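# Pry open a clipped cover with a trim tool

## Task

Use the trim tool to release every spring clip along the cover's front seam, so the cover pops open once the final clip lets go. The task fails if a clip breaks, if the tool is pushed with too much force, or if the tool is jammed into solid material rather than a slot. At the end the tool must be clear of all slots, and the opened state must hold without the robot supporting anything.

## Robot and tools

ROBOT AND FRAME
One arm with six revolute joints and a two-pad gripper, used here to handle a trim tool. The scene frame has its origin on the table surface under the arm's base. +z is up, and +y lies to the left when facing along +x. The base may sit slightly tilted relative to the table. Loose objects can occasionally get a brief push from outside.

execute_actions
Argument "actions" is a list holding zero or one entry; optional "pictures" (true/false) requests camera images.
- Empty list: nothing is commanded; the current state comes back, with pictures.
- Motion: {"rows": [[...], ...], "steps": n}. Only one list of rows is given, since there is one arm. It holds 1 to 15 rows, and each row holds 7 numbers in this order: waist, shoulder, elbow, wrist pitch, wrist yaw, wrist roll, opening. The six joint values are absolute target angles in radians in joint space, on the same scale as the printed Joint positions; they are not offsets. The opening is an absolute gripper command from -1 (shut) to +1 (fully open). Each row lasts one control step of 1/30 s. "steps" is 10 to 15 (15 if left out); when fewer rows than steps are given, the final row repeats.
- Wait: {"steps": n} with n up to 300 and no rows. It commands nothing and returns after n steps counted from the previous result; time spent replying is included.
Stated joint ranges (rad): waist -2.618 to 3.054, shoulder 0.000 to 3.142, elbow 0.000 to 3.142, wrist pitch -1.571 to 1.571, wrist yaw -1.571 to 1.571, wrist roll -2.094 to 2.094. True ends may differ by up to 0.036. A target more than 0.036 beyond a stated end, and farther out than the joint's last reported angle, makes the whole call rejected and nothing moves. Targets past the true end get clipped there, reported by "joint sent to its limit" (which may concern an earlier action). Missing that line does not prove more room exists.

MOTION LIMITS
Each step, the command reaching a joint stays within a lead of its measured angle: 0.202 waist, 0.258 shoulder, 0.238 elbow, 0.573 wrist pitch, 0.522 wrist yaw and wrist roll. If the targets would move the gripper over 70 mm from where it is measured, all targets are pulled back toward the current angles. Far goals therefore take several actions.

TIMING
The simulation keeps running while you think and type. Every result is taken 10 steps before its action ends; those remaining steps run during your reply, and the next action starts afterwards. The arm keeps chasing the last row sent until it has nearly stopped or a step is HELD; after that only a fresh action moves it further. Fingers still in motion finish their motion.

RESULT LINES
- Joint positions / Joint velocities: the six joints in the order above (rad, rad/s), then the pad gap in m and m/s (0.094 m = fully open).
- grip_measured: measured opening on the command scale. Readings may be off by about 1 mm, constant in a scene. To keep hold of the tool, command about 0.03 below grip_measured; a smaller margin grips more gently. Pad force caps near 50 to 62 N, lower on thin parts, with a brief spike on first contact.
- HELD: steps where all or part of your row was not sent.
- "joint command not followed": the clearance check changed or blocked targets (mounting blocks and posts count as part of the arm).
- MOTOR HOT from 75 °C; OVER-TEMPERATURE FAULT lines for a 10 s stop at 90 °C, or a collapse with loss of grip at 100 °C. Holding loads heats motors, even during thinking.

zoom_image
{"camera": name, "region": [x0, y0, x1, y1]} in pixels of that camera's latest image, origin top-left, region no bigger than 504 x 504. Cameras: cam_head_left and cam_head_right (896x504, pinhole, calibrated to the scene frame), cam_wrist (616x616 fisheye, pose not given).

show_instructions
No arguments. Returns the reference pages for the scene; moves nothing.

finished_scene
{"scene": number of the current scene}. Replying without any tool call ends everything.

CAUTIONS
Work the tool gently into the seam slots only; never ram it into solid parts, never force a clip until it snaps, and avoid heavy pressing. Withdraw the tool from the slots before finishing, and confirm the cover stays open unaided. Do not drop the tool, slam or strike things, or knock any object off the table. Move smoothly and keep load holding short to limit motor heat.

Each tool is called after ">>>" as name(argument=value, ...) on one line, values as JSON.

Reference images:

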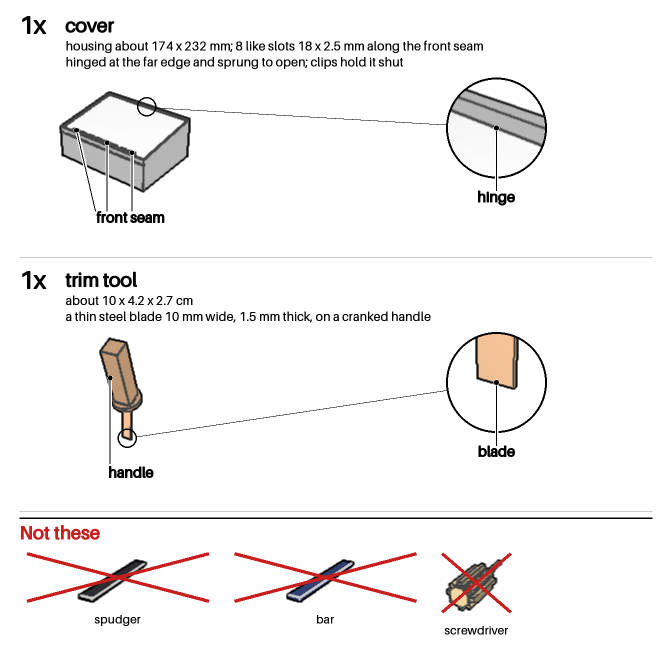

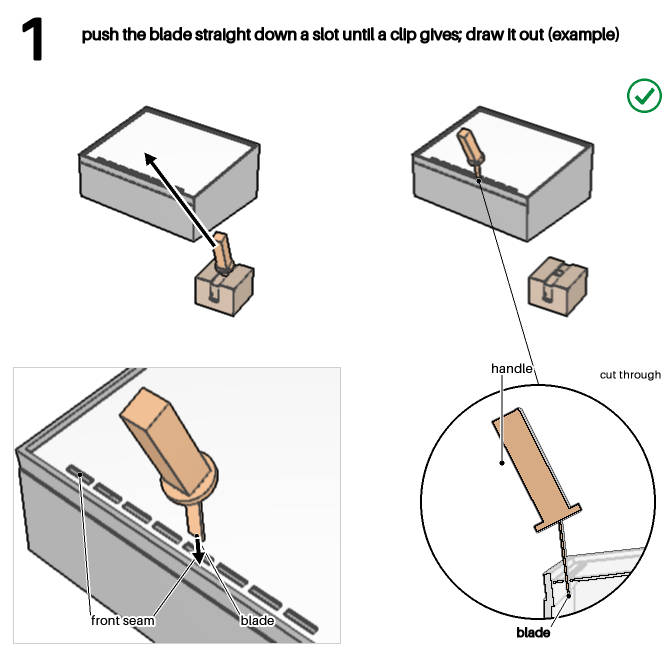

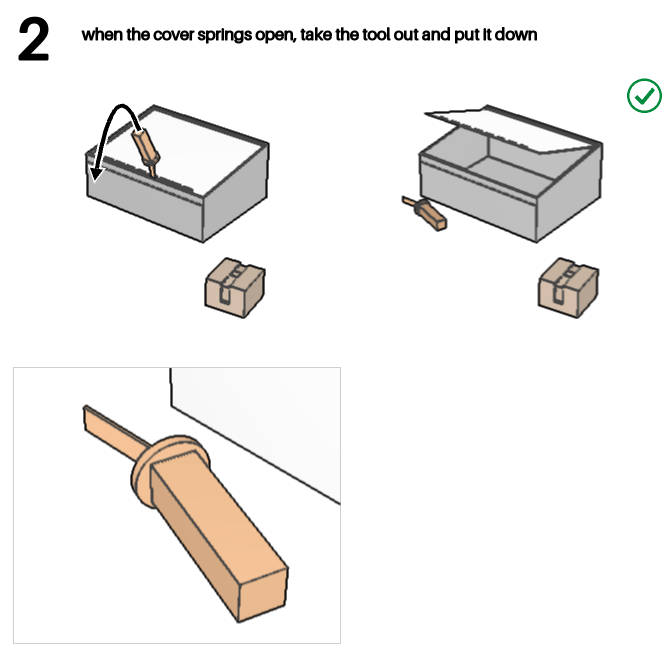

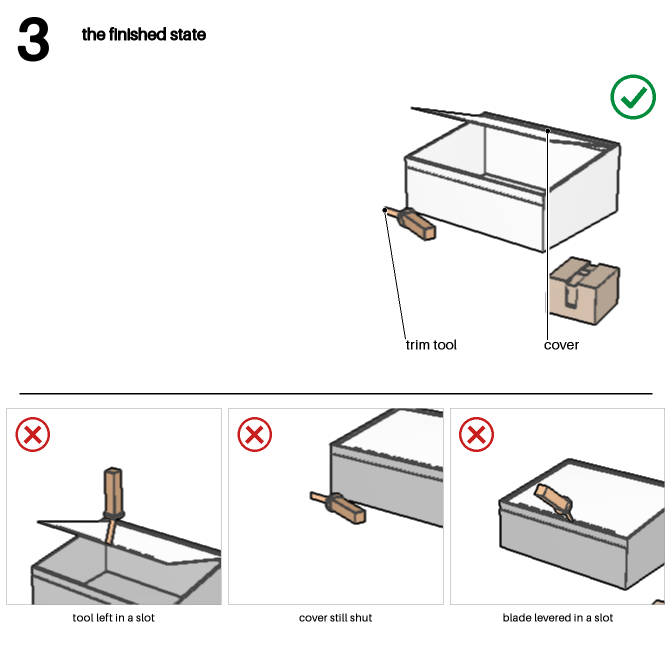

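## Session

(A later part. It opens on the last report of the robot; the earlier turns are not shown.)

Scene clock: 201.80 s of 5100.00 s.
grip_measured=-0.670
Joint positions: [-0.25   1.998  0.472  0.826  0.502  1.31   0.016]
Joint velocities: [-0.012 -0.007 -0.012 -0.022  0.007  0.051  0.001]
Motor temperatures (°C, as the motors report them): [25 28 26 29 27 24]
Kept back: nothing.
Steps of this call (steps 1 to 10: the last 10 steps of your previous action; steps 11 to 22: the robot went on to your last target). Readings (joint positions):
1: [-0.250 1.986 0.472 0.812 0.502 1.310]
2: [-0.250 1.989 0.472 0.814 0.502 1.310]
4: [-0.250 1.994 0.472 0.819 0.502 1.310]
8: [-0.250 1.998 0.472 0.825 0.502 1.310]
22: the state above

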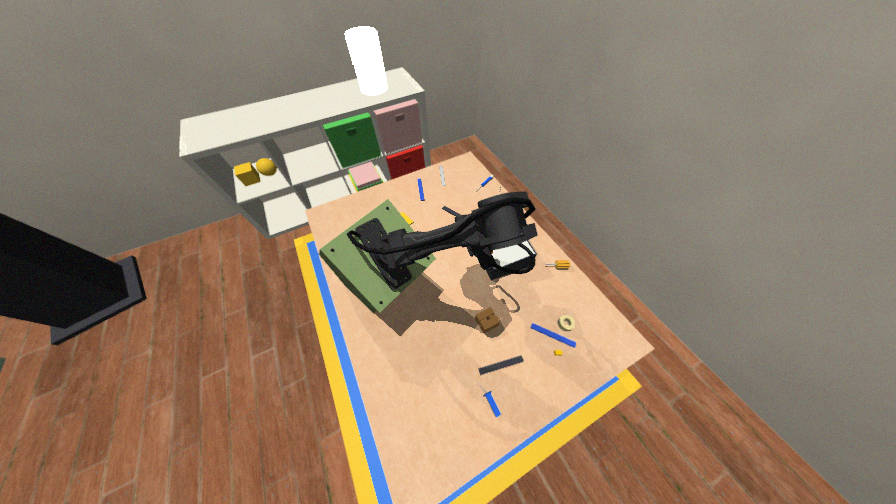

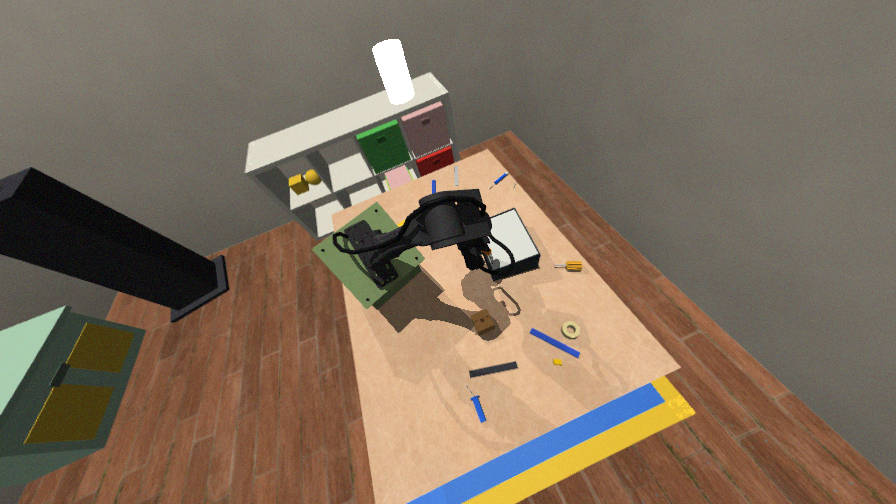

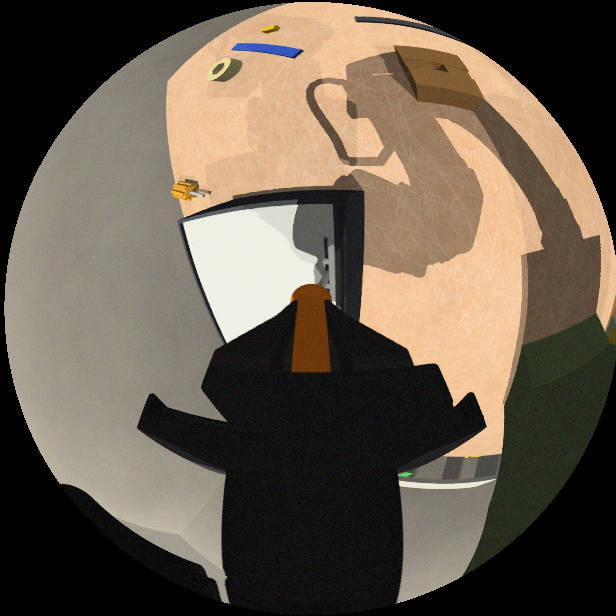

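>>> execute_actions(actions=[{"rows":[[-0.240,2.014,0.49,0.838,0.5,1.315,-0.7],[-0.240,2.014,0.49,0.839,0.5,1.315,-0.7],[-0.240,2.014,0.49,0.8395,0.5,1.315,-0.7]],"steps":10}])

>>> execute_actions(actions=[{"steps":22}], pictures=true)

>>> zoom_image(camera="cam_wrist", region=[295, 245, 365, 308])

Scene clock: 202.37 s of 5100.00 s.
grip_measured=-0.670
Joint positions: [-0.25   1.998  0.472  0.826  0.502  1.31   0.016]
Joint velocities: [ 0.007 -0.007  0.007 -0.022 -0.037  0.066 -0.   ]
Motor temperatures (°C, as the motors report them): [25 28 26 29 27 24]
Kept back: the last 10 steps of this action.
Steps of this call (steps 1 to 15: the robot went on to your last target; steps 16 to 17: nothing new was sent). Readings (joint positions):
1: [-0.250 1.998 0.472 0.826 0.502 1.310]
2: [-0.250 1.998 0.472 0.826 0.502 1.310]
4: [-0.250 1.998 0.472 0.826 0.502 1.310]
8: [-0.250 1.998 0.472 0.826 0.502 1.310]
17: the state above

Scene clock: 203.10 s of 5100.00 s.
grip_measured=-0.670
Joint positions: [-0.25   1.998  0.472  0.826  0.502  1.31   0.016]
Joint velocities: [ 0.007  0.002  0.002  0.051  0.022 -0.007 -0.   ]
Motor temperatures (°C, as the motors report them): [25 28 26 29 27 24]
Kept back: nothing.
Steps of this call (steps 1 to 10: the last 10 steps of your previous action; steps 11 to 15: the robot went on to your last target; steps 16 to 22: nothing new was sent). Readings (joint positions):
1: [-0.250 1.998 0.472 0.826 0.502 1.310]
2: [-0.250 1.998 0.472 0.826 0.502 1.310]
4: [-0.250 1.998 0.472 0.826 0.502 1.310]
8: [-0.250 1.998 0.472 0.826 0.502 1.310]
22: the state above
The arm was judged still, so your last target was given up. Only a new action makes it travel on or press farther. Fingers that are still opening or closing keep moving.

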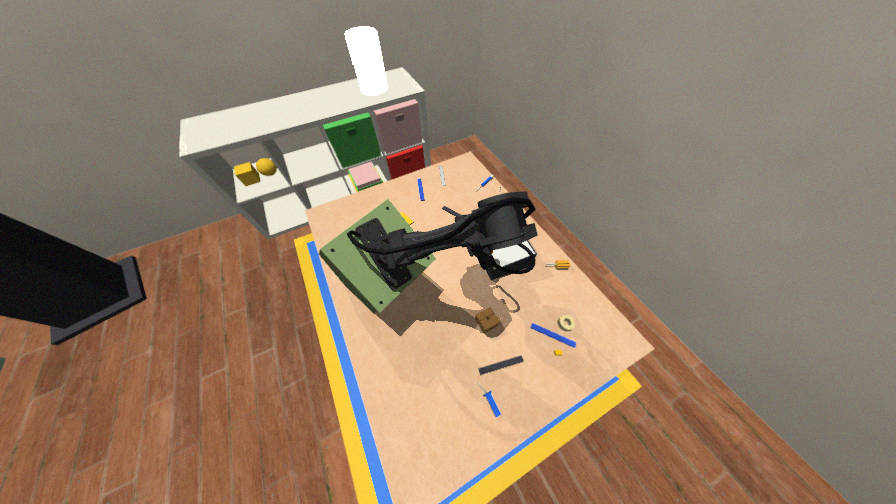

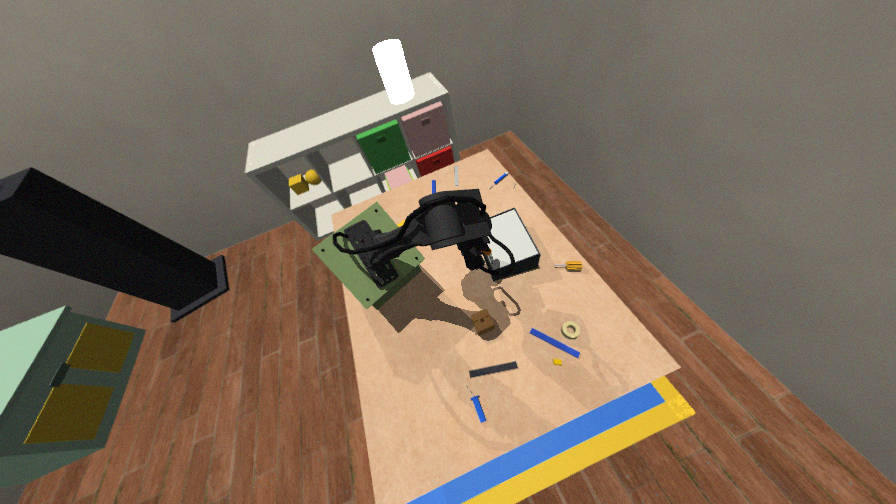

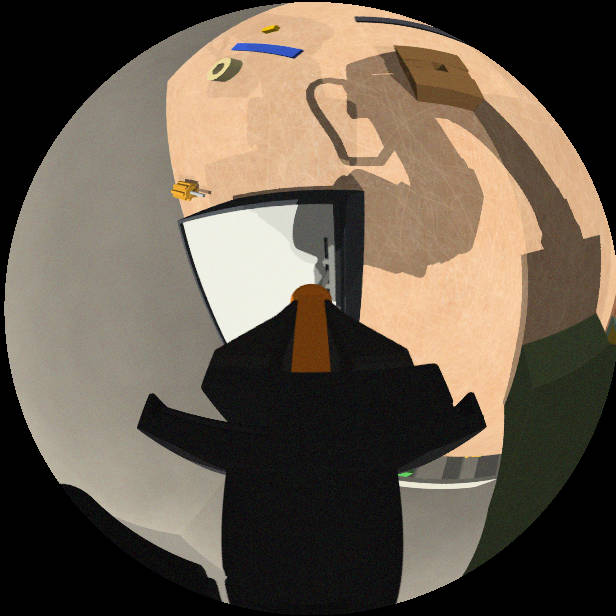

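Region (295, 245, 365, 308) of cam_wrist's 616x616 image, scaled by 7.200, with more detail than that image has; it fills the top 454 rows of this view, and the rest is white.

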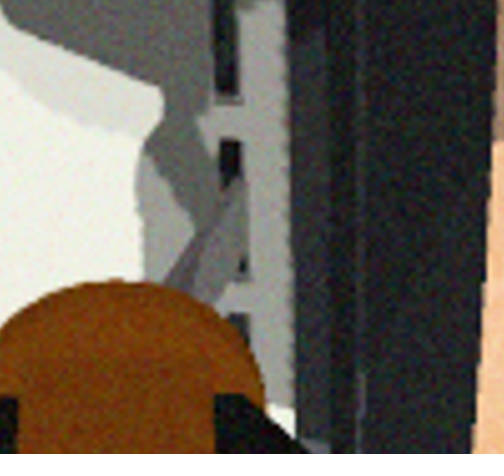

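>>> execute_actions(actions=[{"rows":[[-0.240,2.014,0.49,0.846,0.5,1.315,-0.7],[-0.240,2.014,0.49,0.846,0.5,1.315,-0.7],[-0.240,2.014,0.49,0.846,0.5,1.315,-0.7],[-0.240,2.014,0.49,0.838,0.5,1.315,-0.7]],"steps":10}])

>>> execute_actions(actions=[{"steps":22}], pictures=true)

>>> zoom_image(camera="cam_wrist", region=[295, 245, 365, 308])

Scene clock: 203.43 s of 5100.00 s.
grip_measured=-0.670
Joint positions: [-0.25   1.998  0.472  0.826  0.502  1.31   0.016]
Joint velocities: [-0.002 -0.017  0.002  0.007  0.022  0.037  0.001]
Motor temperatures (°C, as the motors report them): [25 28 26 29 27 24]
Kept back: the last 10 steps of this action.
Steps of this call (steps 1 to 10: nothing new was sent). Readings (joint positions):
1: [-0.250 1.998 0.472 0.826 0.502 1.310]
2: [-0.250 1.998 0.472 0.826 0.502 1.310]
4: [-0.250 1.998 0.472 0.826 0.502 1.310]
8: [-0.250 1.998 0.472 0.826 0.502 1.310]
10: the state above

Scene clock: 204.17 s of 5100.00 s.
grip_measured=-0.670
Joint positions: [-0.25   1.998  0.472  0.827  0.502  1.31   0.016]
Joint velocities: [-0.007  0.012  0.007 -0.066 -0.051  0.051  0.001]
Motor temperatures (°C, as the motors report them): [25 28 26 29 27 24]
Kept back: nothing.
Steps of this call (steps 1 to 10: the last 10 steps of your previous action; steps 11 to 15: the robot went on to your last target; steps 16 to 22: nothing new was sent). Readings (joint positions):
1: [-0.250 1.998 0.472 0.827 0.502 1.310]
2: [-0.250 1.998 0.472 0.827 0.502 1.310]
4: [-0.250 1.998 0.472 0.827 0.502 1.310]
8: [-0.250 1.998 0.472 0.827 0.502 1.310]
22: the state above
The arm was judged still, so your last target was given up. Only a new action makes it travel on or press farther. Fingers that are still opening or closing keep moving.

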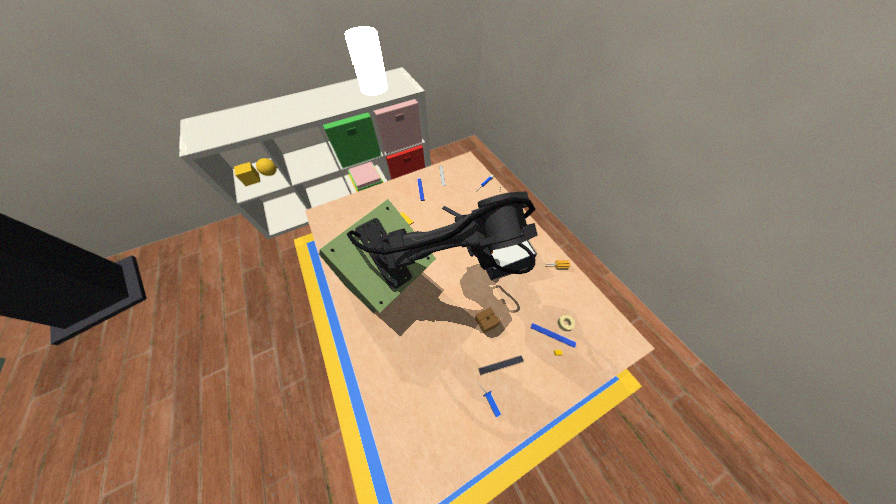

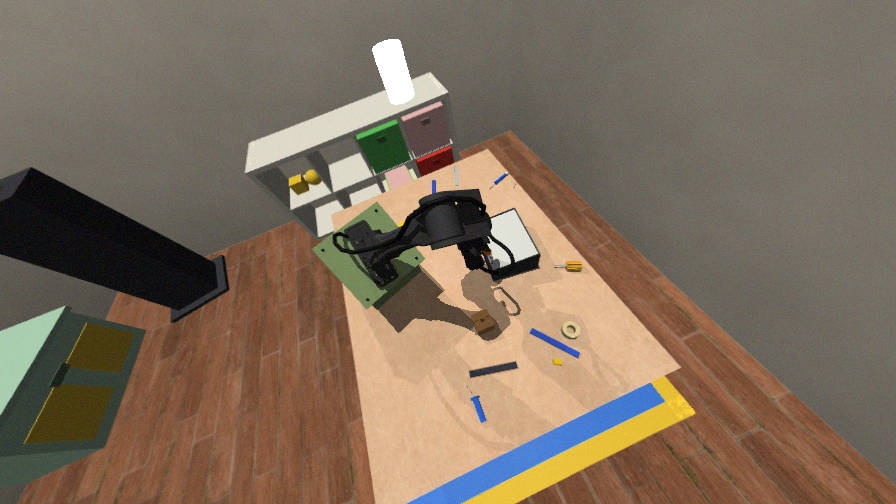

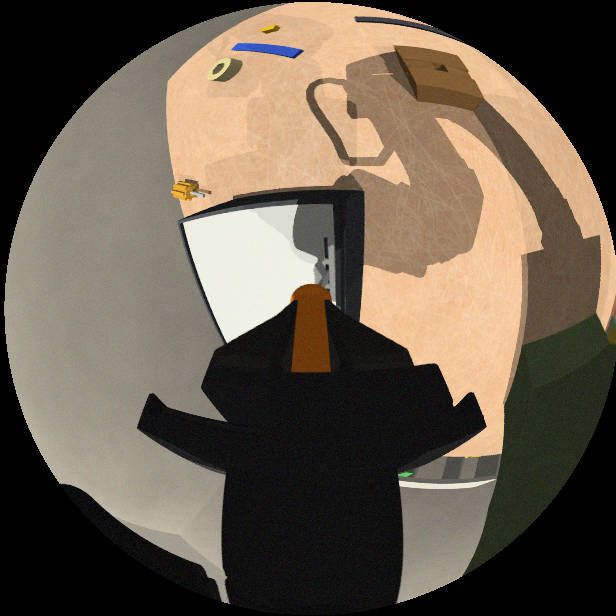

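Region (295, 245, 365, 308) of cam_wrist's 616x616 image, scaled by 7.200, with more detail than that image has; it fills the top 454 rows of this view, and the rest is white.

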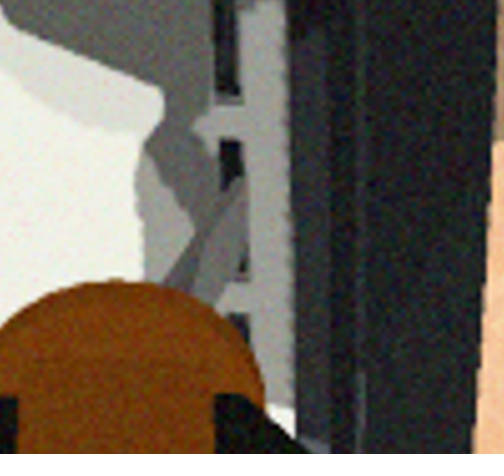

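>>> execute_actions(actions=[{"rows":[[-0.258,2.014,0.49,0.834,0.5,1.315,-0.7],[-0.261,2.014,0.49,0.834,0.5,1.315,-0.7],[-0.262,2.016,0.49,0.835,0.5,1.315,-0.7],[-0.263,2.018,0.49,0.836,0.5,1.315,-0.7],[-0.264,2.019,0.49,0.837,0.5,1.315,-0.7],[-0.265,2.021,0.49,0.839,0.5,1.315,-0.7],[-0.266,2.022,0.49,0.840,0.5,1.315,-0.7],[-0.266,2.024,0.49,0.841,0.5,1.315,-0.7],[-0.267,2.025,0.49,0.843,0.5,1.315,-0.7],[-0.267,2.027,0.49,0.844,0.5,1.315,-0.7],[-0.268,2.028,0.49,0.845,0.5,1.315,-0.7],[-0.268,2.030,0.49,0.847,0.5,1.315,-0.7],[-0.268,2.031,0.49,0.848,0.5,1.315,-0.7]],"steps":15}])

>>> execute_actions(actions=[{"steps":22}], pictures=true)

>>> zoom_image(camera="cam_wrist", region=[295, 245, 365, 308])

Scene clock: 205.10 s of 5100.00 s.
grip_measured=-0.670
Joint positions: [-0.253  1.998  0.472  0.827  0.502  1.31   0.016]
Joint velocities: [-0.037 -0.007 -0.017 -0.022 -0.066 -0.051  0.001]
Motor temperatures (°C, as the motors report them): [25 28 26 29 27 24]
Steps of this call (steps 1 to 23: nothing new was sent; steps 24 to 28: the first 5 steps of this action). Readings (joint positions):
24: [-0.250 1.998 0.472 0.827 0.502 1.310]
25: [-0.250 1.998 0.472 0.827 0.502 1.310]
27: [-0.251 1.998 0.472 0.827 0.502 1.310]
28: the state above

Scene clock: 205.83 s of 5100.00 s.
grip_measured=-0.670
Joint positions: [-0.26   2.011  0.472  0.846  0.502  1.31   0.016]
Joint velocities: [-0.007 -0.002  0.017 -0.007 -0.037  0.037  0.   ]
Motor temperatures (°C, as the motors report them): [25 28 26 29 27 24]
Kept back: nothing.
Steps of this call (steps 1 to 10: the last 10 steps of your previous action; steps 11 to 22: the robot went on to your last target). Readings (joint positions):
1: [-0.255 1.998 0.472 0.828 0.502 1.310]
2: [-0.256 1.998 0.472 0.829 0.502 1.310]
4: [-0.258 1.998 0.472 0.831 0.502 1.310]
8: [-0.260 2.008 0.472 0.842 0.502 1.310]
22: the state above

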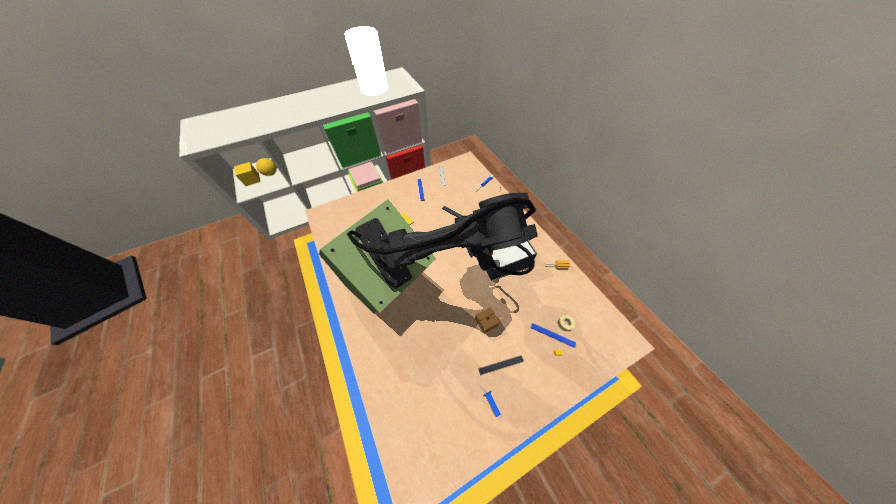

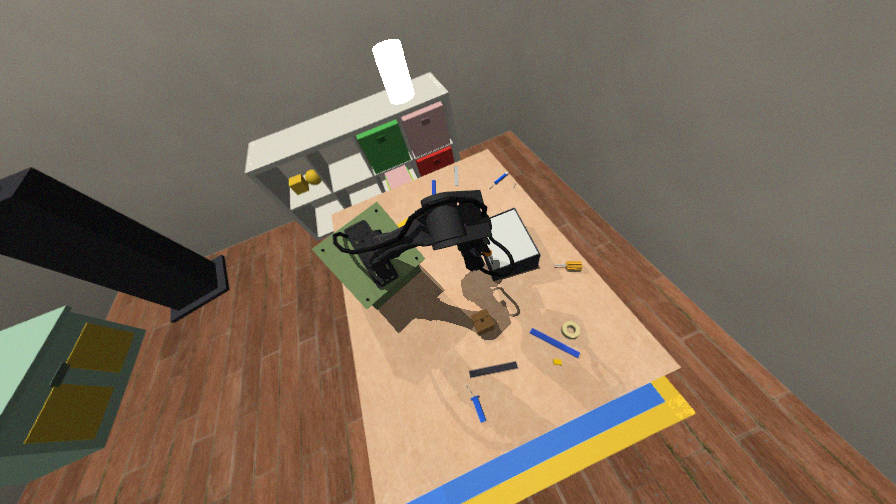

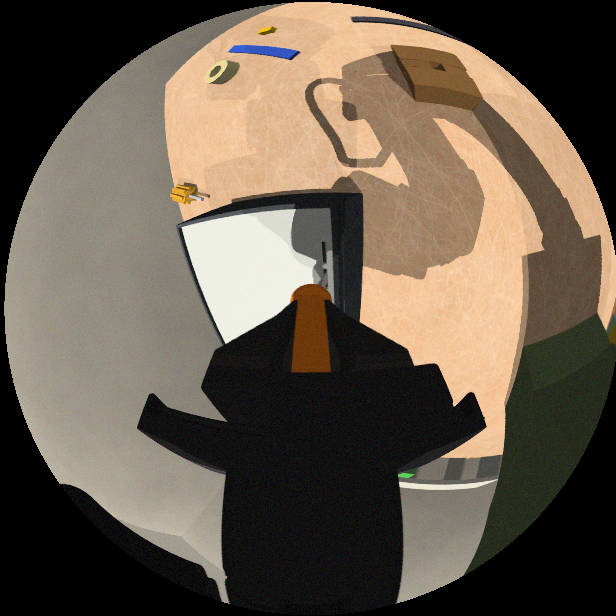

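Region (295, 245, 365, 308) of cam_wrist's 616x616 image, scaled by 7.200, with more detail than that image has; it fills the top 454 rows of this view, and the rest is white.

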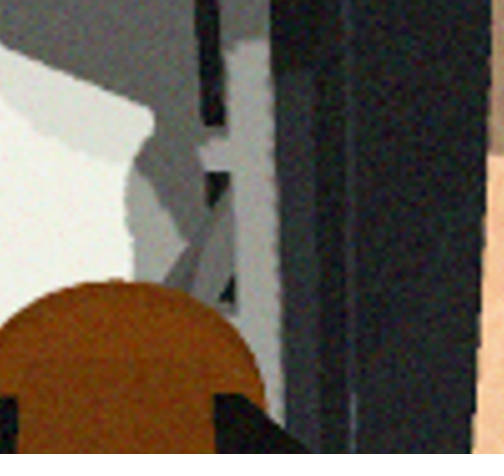

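>>> execute_actions(actions=[{"rows":[[-0.268,2.032,0.49,0.850,0.5,1.315,-0.7],[-0.268,2.033,0.49,0.852,0.5,1.315,-0.7],[-0.268,2.035,0.49,0.854,0.5,1.315,-0.7],[-0.268,2.036,0.49,0.855,0.5,1.315,-0.7],[-0.268,2.038,0.49,0.857,0.5,1.315,-0.7],[-0.268,2.039,0.49,0.858,0.5,1.315,-0.7],[-0.268,2.041,0.49,0.860,0.5,1.315,-0.7],[-0.268,2.042,0.49,0.861,0.5,1.315,-0.7],[-0.268,2.044,0.49,0.863,0.5,1.315,-0.7],[-0.268,2.045,0.49,0.864,0.5,1.315,-0.7],[-0.268,2.047,0.49,0.866,0.5,1.315,-0.7]],"steps":15}])

>>> execute_actions(actions=[{"steps":20}])

Scene clock: 206.53 s of 5100.00 s.
grip_measured=-0.670
Joint positions: [-0.26   2.012  0.472  0.847  0.502  1.31   0.016]
Joint velocities: [ 0.012  0.042  0.002 -0.037 -0.037 -0.007 -0.001]
Motor temperatures (°C, as the motors report them): [25 28 26 29 27 24]
Steps of this call (steps 1 to 15: the robot went on to your last target; step 16: nothing new was sent; steps 17 to 21: the first 5 steps of this action). Readings (joint positions):
17: [-0.260 2.011 0.472 0.846 0.502 1.310]
18: [-0.260 2.011 0.472 0.846 0.502 1.310]
20: [-0.260 2.011 0.472 0.847 0.502 1.310]
21: the state above

Scene clock: 207.20 s of 5100.00 s.
grip_measured=-0.670
Joint positions: [-0.26   2.027  0.472  0.866  0.502  1.31   0.016]
Joint velocities: [ 0.022 -0.022 -0.002  0.022 -0.022 -0.037  0.   ]
Motor temperatures (°C, as the motors report them): [25 28 26 29 27 24]
Kept back: nothing.
Steps of this call (steps 1 to 10: the last 10 steps of your previous action; steps 11 to 20: the robot went on to your last target). Readings (joint positions):
1: [-0.260 2.014 0.472 0.850 0.502 1.310]
2: [-0.260 2.017 0.472 0.852 0.502 1.310]
4: [-0.260 2.020 0.472 0.858 0.502 1.310]
8: [-0.260 2.026 0.472 0.865 0.502 1.310]
20: the state above

>>> execute_actions(actions=[])

Scene clock: 209.27 s of 5100.00 s.
grip_measured=-0.670
Joint positions: [-0.26   2.027  0.472  0.866  0.502  1.31   0.016]
Joint velocities: [-0.012  0.002  0.017 -0.007 -0.007  0.022 -0.   ]
Motor temperatures (°C, as the motors report them): [25 28 26 29 27 24]
Kept back: nothing.
Steps of this call (steps 1 to 15: the robot went on to your last target; steps 16 to 62: nothing new was sent). Readings (joint positions):
1: [-0.260 2.027 0.472 0.866 0.502 1.310]
2: [-0.260 2.027 0.472 0.866 0.502 1.310]
4: [-0.260 2.027 0.472 0.866 0.502 1.310]
8: [-0.260 2.027 0.472 0.866 0.502 1.310]
62: the state above
The arm was judged still, so your last target was given up. Only a new action makes it travel on or press farther. Fingers that are still opening or closing keep moving.

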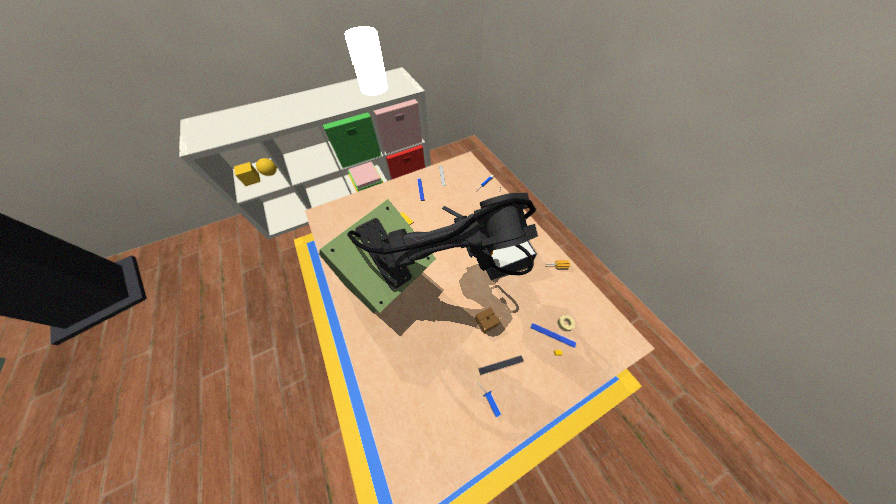

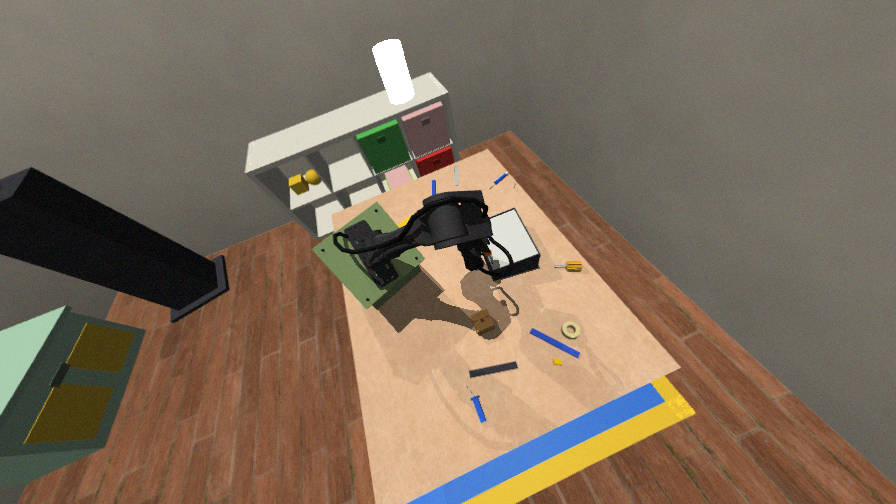

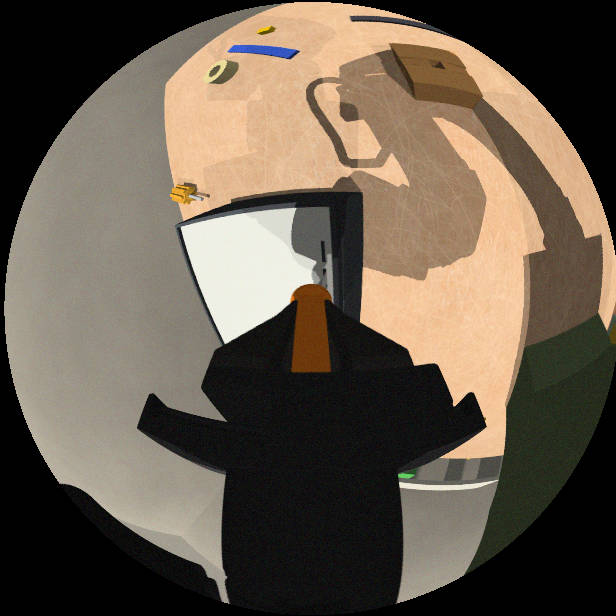

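>>> execute_actions(actions=[{"rows":[[-0.27,2.046,0.49,0.876,0.5,1.315,-0.7],[-0.27,2.047,0.49,0.877,0.5,1.315,-0.7],[-0.271,2.048,0.49,0.878,0.5,1.315,-0.7],[-0.271,2.049,0.49,0.879,0.5,1.315,-0.7],[-0.272,2.05,0.49,0.88,0.5,1.315,-0.7],[-0.272,2.051,0.49,0.881,0.5,1.315,-0.7],[-0.273,2.052,0.49,0.882,0.5,1.315,-0.7],[-0.273,2.053,0.49,0.883,0.5,1.315,-0.7],[-0.274,2.054,0.49,0.884,0.5,1.315,-0.7],[-0.274,2.055,0.49,0.885,0.5,1.315,-0.7],[-0.275,2.056,0.49,0.886,0.5,1.315,-0.7],[-0.275,2.057,0.49,0.887,0.5,1.315,-0.7],[-0.275,2.058,0.49,0.888,0.5,1.315,-0.7],[-0.275,2.059,0.49,0.889,0.5,1.315,-0.7],[-0.275,2.06,0.49,0.89,0.5,1.315,-0.7]],"steps":15}])

>>> execute_actions(actions=[{"steps":15}])

Scene clock: 210.10 s of 5100.00 s.
grip_measured=-0.670
Joint positions: [-0.26   2.027  0.472  0.869  0.502  1.31   0.016]
Joint velocities: [-0.032 -0.002 -0.012 -0.022 -0.095 -0.007  0.001]
Motor temperatures (°C, as the motors report them): [25 28 26 29 27 24]
Steps of this call (steps 1 to 20: nothing new was sent; steps 21 to 25: the first 5 steps of this action). Readings (joint positions):
21: [-0.260 2.027 0.472 0.867 0.502 1.310]
22: [-0.260 2.027 0.472 0.867 0.502 1.310]
24: [-0.260 2.027 0.472 0.869 0.502 1.310]
25: the state above

Scene clock: 210.60 s of 5100.00 s.
grip_measured=-0.670
Joint positions: [-0.266  2.038  0.472  0.886  0.502  1.31   0.016]
Joint velocities: [-0.002  0.002 -0.012  0.051 -0.037  0.051  0.   ]
Motor temperatures (°C, as the motors report them): [25 28 26 29 27 24]
Kept back: nothing.
Steps of this call (steps 1 to 10: the last 10 steps of your previous action; steps 11 to 15: the robot went on to your last target). Readings (joint positions):
1: [-0.261 2.027 0.472 0.869 0.502 1.310]
2: [-0.263 2.027 0.472 0.870 0.502 1.310]
4: [-0.265 2.028 0.472 0.873 0.502 1.310]
8: [-0.266 2.036 0.472 0.882 0.502 1.310]
15: the state above

>>> execute_actions(actions=[{"rows":[[-0.274,2.06,0.49,0.89,0.5,1.315,-0.7],[-0.274,2.061,0.49,0.891,0.5,1.315,-0.7],[-0.274,2.062,0.49,0.892,0.5,1.315,-0.7],[-0.274,2.063,0.49,0.893,0.5,1.315,-0.7],[-0.274,2.064,0.49,0.894,0.5,1.315,-0.7],[-0.274,2.065,0.49,0.895,0.5,1.315,-0.7],[-0.274,2.066,0.49,0.896,0.5,1.315,-0.7],[-0.274,2.067,0.49,0.897,0.5,1.315,-0.7],[-0.274,2.068,0.49,0.898,0.5,1.315,-0.7],[-0.274,2.069,0.49,0.899,0.5,1.315,-0.7],[-0.274,2.07,0.49,0.9,0.5,1.315,-0.7],[-0.274,2.071,0.49,0.901,0.5,1.315,-0.7],[-0.274,2.072,0.49,0.902,0.5,1.315,-0.7],[-0.274,2.073,0.49,0.903,0.5,1.315,-0.7],[-0.274,2.074,0.49,0.904,0.5,1.315,-0.7]],"steps":15}])

>>> execute_actions(actions=[{"steps":15}])

Scene clock: 212.47 s of 5100.00 s.
grip_measured=-0.670
Joint positions: [-0.266  2.038  0.472  0.887  0.502  1.31   0.016]
Joint velocities: [ 0.002 -0.007 -0.017  0.007  0.007 -0.081 -0.001]
Motor temperatures (°C, as the motors report them): [25 28 26 30 27 24]
Steps of this call (steps 1 to 15: the robot went on to your last target; steps 16 to 51: nothing new was sent; steps 52 to 56: the first 5 steps of this action). Readings (joint positions):
52: [-0.266 2.038 0.472 0.886 0.502 1.310]
53: [-0.266 2.038 0.472 0.886 0.502 1.310]
55: [-0.266 2.038 0.472 0.886 0.502 1.310]
56: the state above

Scene clock: 212.97 s of 5100.00 s.
grip_measured=-0.670
Joint positions: [-0.266  2.042  0.472  0.895  0.503  1.31   0.016]
Joint velocities: [-0.012  0.002 -0.002 -0.022 -0.037 -0.022 -0.   ]
Motor temperatures (°C, as the motors report them): [25 28 26 30 27 24]
Kept back: nothing.
Steps of this call (steps 1 to 10: the last 10 steps of your previous action; steps 11 to 15: the robot went on to your last target). Readings (joint positions):
1: [-0.266 2.038 0.472 0.887 0.502 1.310]
2: [-0.266 2.039 0.472 0.888 0.502 1.310]
4: [-0.266 2.041 0.472 0.892 0.502 1.310]
8: [-0.266 2.042 0.472 0.894 0.502 1.310]
15: the state above
The arm was judged still, so your last target was given up. Only a new action makes it travel on or press farther. Fingers that are still opening or closing keep moving.

>>> execute_actions(actions=[{"rows":[[-0.276,2.074,0.49,0.9,0.5,1.315,-0.7],[-0.276,2.075,0.49,0.9,0.5,1.315,-0.7],[-0.277,2.076,0.49,0.9,0.5,1.315,-0.7],[-0.277,2.077,0.49,0.9,0.5,1.315,-0.7],[-0.278,2.078,0.49,0.9,0.5,1.315,-0.7],[-0.278,2.079,0.49,0.9,0.5,1.315,-0.7],[-0.278,2.08,0.49,0.901,0.5,1.315,-0.7],[-0.278,2.081,0.49,0.902,0.5,1.315,-0.7],[-0.278,2.082,0.49,0.903,0.5,1.315,-0.7],[-0.278,2.083,0.49,0.904,0.5,1.315,-0.7],[-0.278,2.084,0.49,0.905,0.5,1.315,-0.7],[-0.278,2.085,0.49,0.906,0.5,1.315,-0.7],[-0.278,2.086,0.49,0.907,0.5,1.315,-0.7],[-0.278,2.086,0.49,0.908,0.5,1.315,-0.7],[-0.278,2.086,0.49,0.909,0.5,1.315,-0.7]],"steps":15}])

>>> execute_actions(actions=[{"steps":12}], pictures=true)

Scene clock: 213.90 s of 5100.00 s.
grip_measured=-0.670
Joint positions: [-0.266  2.042  0.472  0.895  0.503  1.31   0.016]
Joint velocities: [-0.012 -0.007  0.002 -0.007  0.037 -0.11  -0.001]
Motor temperatures (°C, as the motors report them): [25 28 26 30 27 24]
Steps of this call (steps 1 to 23: nothing new was sent; steps 24 to 28: the first 5 steps of this action). Readings (joint positions):
24: [-0.266 2.042 0.472 0.895 0.503 1.310]
25: [-0.266 2.042 0.472 0.895 0.503 1.310]
27: [-0.266 2.042 0.472 0.895 0.503 1.310]
28: the state above

Scene clock: 214.30 s of 5100.00 s.
grip_measured=-0.670
Joint positions: [-0.266  2.046  0.472  0.901  0.504  1.31   0.016]
Joint velocities: [ 0.002  0.002 -0.007 -0.022 -0.066 -0.051 -0.   ]
Motor temperatures (°C, as the motors report them): [25 28 26 30 27 24]
Kept back: nothing.
Steps of this call (steps 1 to 10: the last 10 steps of your previous action; steps 11 to 12: the robot went on to your last target). Readings (joint positions):
1: [-0.266 2.042 0.472 0.895 0.503 1.310]
2: [-0.266 2.042 0.472 0.895 0.503 1.310]
4: [-0.266 2.042 0.472 0.895 0.503 1.310]
8: [-0.266 2.045 0.472 0.900 0.504 1.310]
12: the state above

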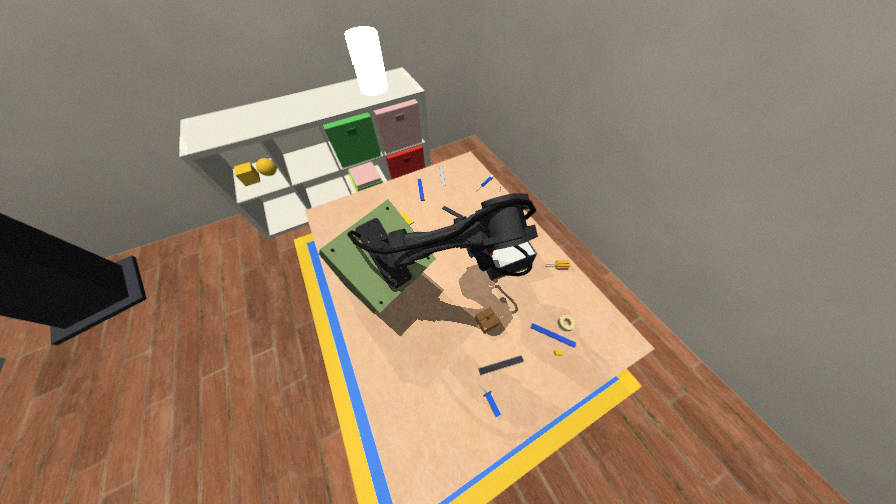

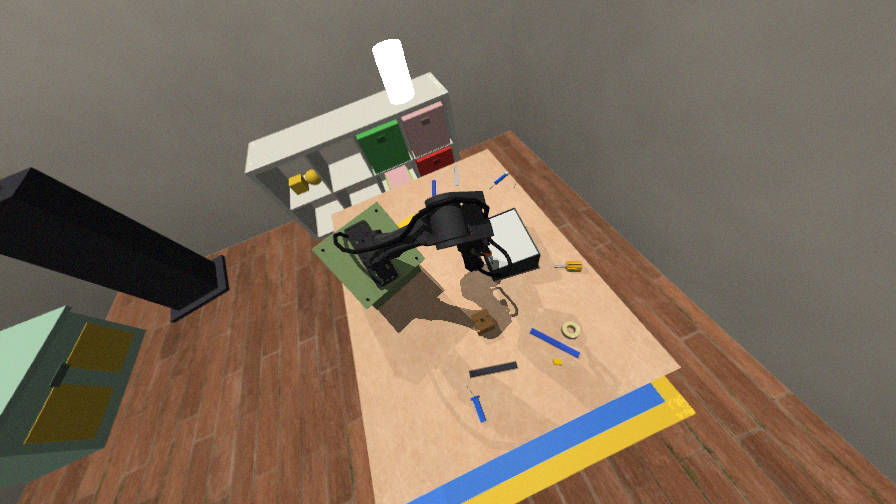

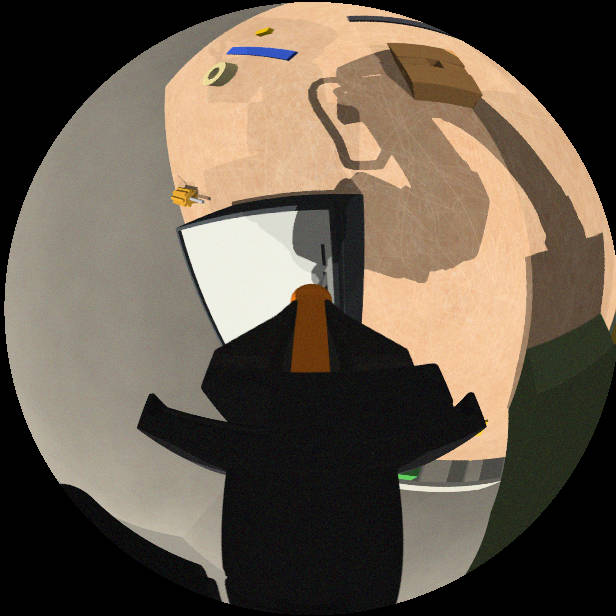

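>>> execute_actions(actions=[{"rows":[[-0.278,2.084,0.49,0.909,0.5,1.315,-0.7],[-0.278,2.084,0.49,0.911,0.5,1.315,-0.7],[-0.278,2.084,0.49,0.913,0.5,1.315,-0.7],[-0.278,2.085,0.49,0.915,0.5,1.315,-0.7],[-0.278,2.085,0.49,0.917,0.5,1.315,-0.7],[-0.278,2.086,0.49,0.919,0.5,1.315,-0.7],[-0.278,2.086,0.49,0.921,0.5,1.315,-0.7],[-0.278,2.087,0.49,0.923,0.5,1.315,-0.7],[-0.278,2.087,0.49,0.925,0.5,1.315,-0.7],[-0.278,2.088,0.49,0.927,0.5,1.315,-0.7],[-0.278,2.088,0.49,0.928,0.5,1.315,-0.7],[-0.278,2.089,0.49,0.929,0.5,1.315,-0.7],[-0.278,2.089,0.49,0.93,0.5,1.315,-0.7],[-0.278,2.09,0.49,0.93,0.5,1.315,-0.7],[-0.278,2.09,0.49,0.93,0.5,1.315,-0.7]],"steps":15}])

>>> execute_actions(actions=[{"steps":12}])

Scene clock: 217.60 s of 5100.00 s.
grip_measured=-0.670
Joint positions: [-0.266  2.046  0.472  0.902  0.504  1.31   0.016]
Joint velocities: [ 0.002 -0.007 -0.002 -0.022  0.051  0.051 -0.001]
Motor temperatures (°C, as the motors report them): [25 27 26 30 27 24]
Steps of this call (steps 1 to 15: the robot went on to your last target; steps 16 to 90: nothing new was sent; then 0.13 s passed at rest; steps 91 to 95: the first 5 steps of this action). Readings (joint positions):
91: [-0.266 2.046 0.472 0.901 0.504 1.310]
92: [-0.266 2.046 0.472 0.901 0.504 1.310]
94: [-0.266 2.046 0.472 0.902 0.504 1.310]
95: the state above

Scene clock: 218.00 s of 5100.00 s.
grip_measured=-0.670
Joint positions: [-0.266  2.048  0.472  0.906  0.505  1.31   0.016]
Joint velocities: [-0.017  0.002 -0.002  0.022 -0.007  0.022 -0.001]
Motor temperatures (°C, as the motors report them): [25 27 26 30 27 24]
Kept back: nothing.
Steps of this call (steps 1 to 10: the last 10 steps of your previous action; steps 11 to 12: the robot went on to your last target). Readings (joint positions):
1: [-0.266 2.046 0.472 0.902 0.504 1.310]
2: [-0.266 2.046 0.472 0.902 0.504 1.310]
4: [-0.266 2.046 0.472 0.902 0.504 1.310]
8: [-0.266 2.046 0.472 0.903 0.504 1.310]
12: the state above

>>> execute_actions(actions=[{"rows":[[-0.27,2.07,0.49,0.91,0.5,1.315,-0.7]],"steps":10}], pictures=true)

>>> zoom_image(camera="cam_wrist", region=[295,245,365,308])

Scene clock: 218.47 s of 5100.00 s.
grip_measured=-0.670
Joint positions: [-0.266  2.048  0.472  0.906  0.505  1.31   0.016]
Joint velocities: [ 0.002 -0.017 -0.022 -0.007 -0.125  0.051  0.   ]
Motor temperatures (°C, as the motors report them): [25 27 26 30 27 24]
Kept back: the last 10 steps of this action.
Steps of this call (steps 1 to 14: the robot went on to your last target). Readings (joint positions):
1: [-0.266 2.048 0.472 0.906 0.505 1.310]
2: [-0.266 2.048 0.472 0.906 0.505 1.310]
4: [-0.266 2.048 0.472 0.906 0.505 1.310]
8: [-0.266 2.048 0.472 0.906 0.505 1.310]
14: the state above

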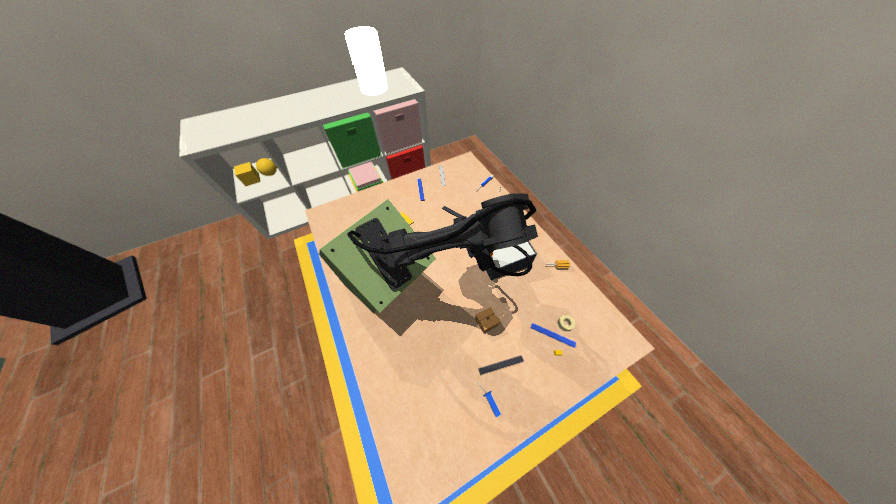

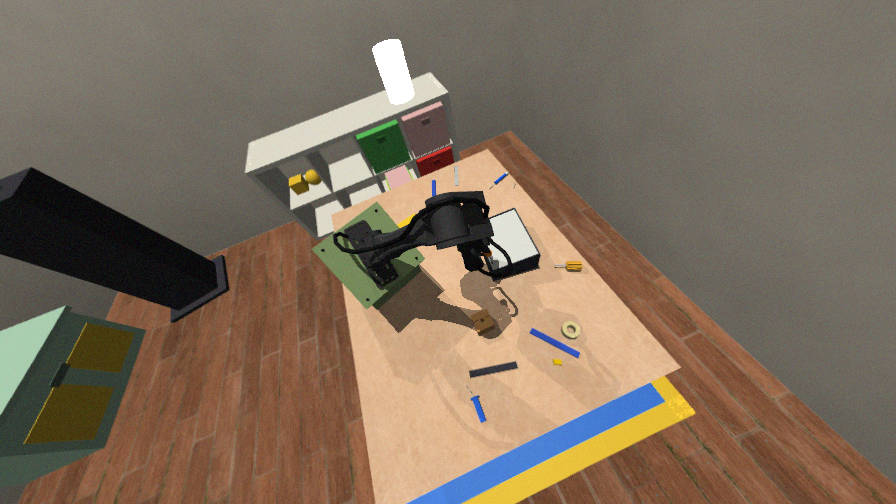

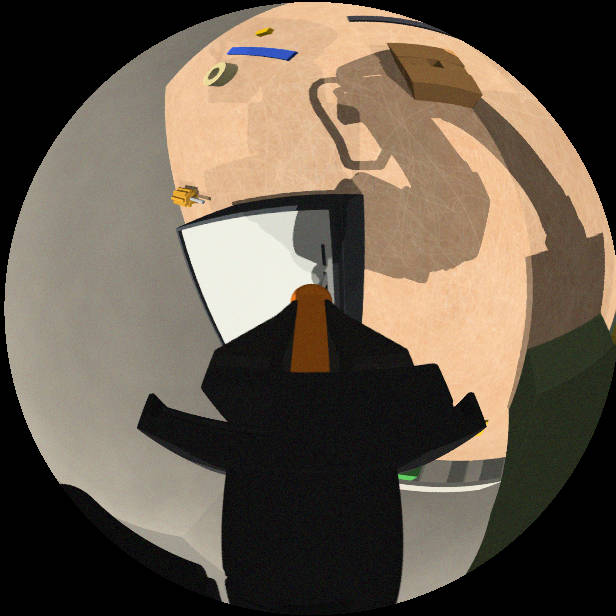

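Region (295, 245, 365, 308) of cam_wrist's 616x616 image, scaled by 7.200, with more detail than that image has; it fills the top 454 rows of this view, and the rest is white.

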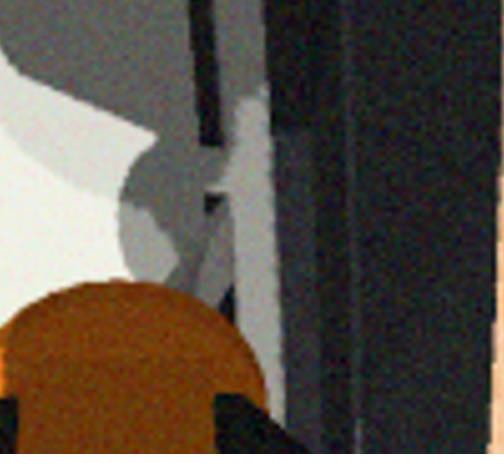

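>>> execute_actions(actions=[{"rows":[[-0.246,2.032,0.49,0.886,0.5,1.315,-0.7],[-0.245,2.028,0.49,0.88,0.5,1.315,-0.7],[-0.244,2.024,0.49,0.874,0.5,1.315,-0.7],[-0.243,2.02,0.49,0.868,0.5,1.315,-0.7],[-0.242,2.016,0.49,0.862,0.5,1.315,-0.7],[-0.241,2.012,0.49,0.856,0.5,1.315,-0.7],[-0.24,2.008,0.49,0.85,0.5,1.315,-0.7],[-0.239,2.004,0.49,0.844,0.5,1.315,-0.7],[-0.238,2.0,0.49,0.838,0.5,1.315,-0.7],[-0.237,1.996,0.49,0.832,0.5,1.315,-0.7],[-0.236,1.992,0.49,0.826,0.5,1.315,-0.7],[-0.235,1.988,0.49,0.82,0.5,1.315,-0.7],[-0.234,1.984,0.49,0.814,0.5,1.315,-0.7],[-0.233,1.98,0.49,0.808,0.5,1.315,-0.7],[-0.232,1.976,0.49,0.802,0.5,1.315,-0.7]],"steps":15}])

>>> execute_actions(actions=[{"steps":25}])

Scene clock: 219.57 s of 5100.00 s.
grip_measured=-0.670
Joint positions: [-0.262  2.039  0.472  0.89   0.51   1.31   0.016]
Joint velocities: [-0.017 -0.085  0.007 -0.125 -0.066  0.051 -0.001]
Motor temperatures (°C, as the motors report them): [25 27 26 30 27 24]
Steps of this call (steps 1 to 10: the last 10 steps of your previous action; steps 11 to 15: the robot went on to your last target; steps 16 to 28: nothing new was sent; steps 29 to 33: the first 5 steps of this action). Readings (joint positions):
29: [-0.263 2.046 0.472 0.903 0.509 1.310]
30: [-0.262 2.045 0.472 0.899 0.510 1.310]
32: [-0.262 2.042 0.472 0.894 0.510 1.310]
33: the state above

Scene clock: 220.40 s of 5100.00 s.
grip_measured=-0.670
Joint positions: [-0.25   1.992  0.472  0.822  0.51   1.31   0.016]
Joint velocities: [-0.002  0.002  0.002  0.037 -0.051 -0.022  0.001]
Motor temperatures (°C, as the motors report them): [25 28 26 30 27 24]
Kept back: nothing.
Steps of this call (steps 1 to 10: the last 10 steps of your previous action; steps 11 to 25: the robot went on to your last target). Readings (joint positions):
1: [-0.262 2.036 0.472 0.886 0.510 1.310]
2: [-0.262 2.032 0.472 0.881 0.510 1.310]
4: [-0.261 2.024 0.472 0.870 0.510 1.310]
8: [-0.255 2.008 0.472 0.846 0.510 1.310]
25: the state above


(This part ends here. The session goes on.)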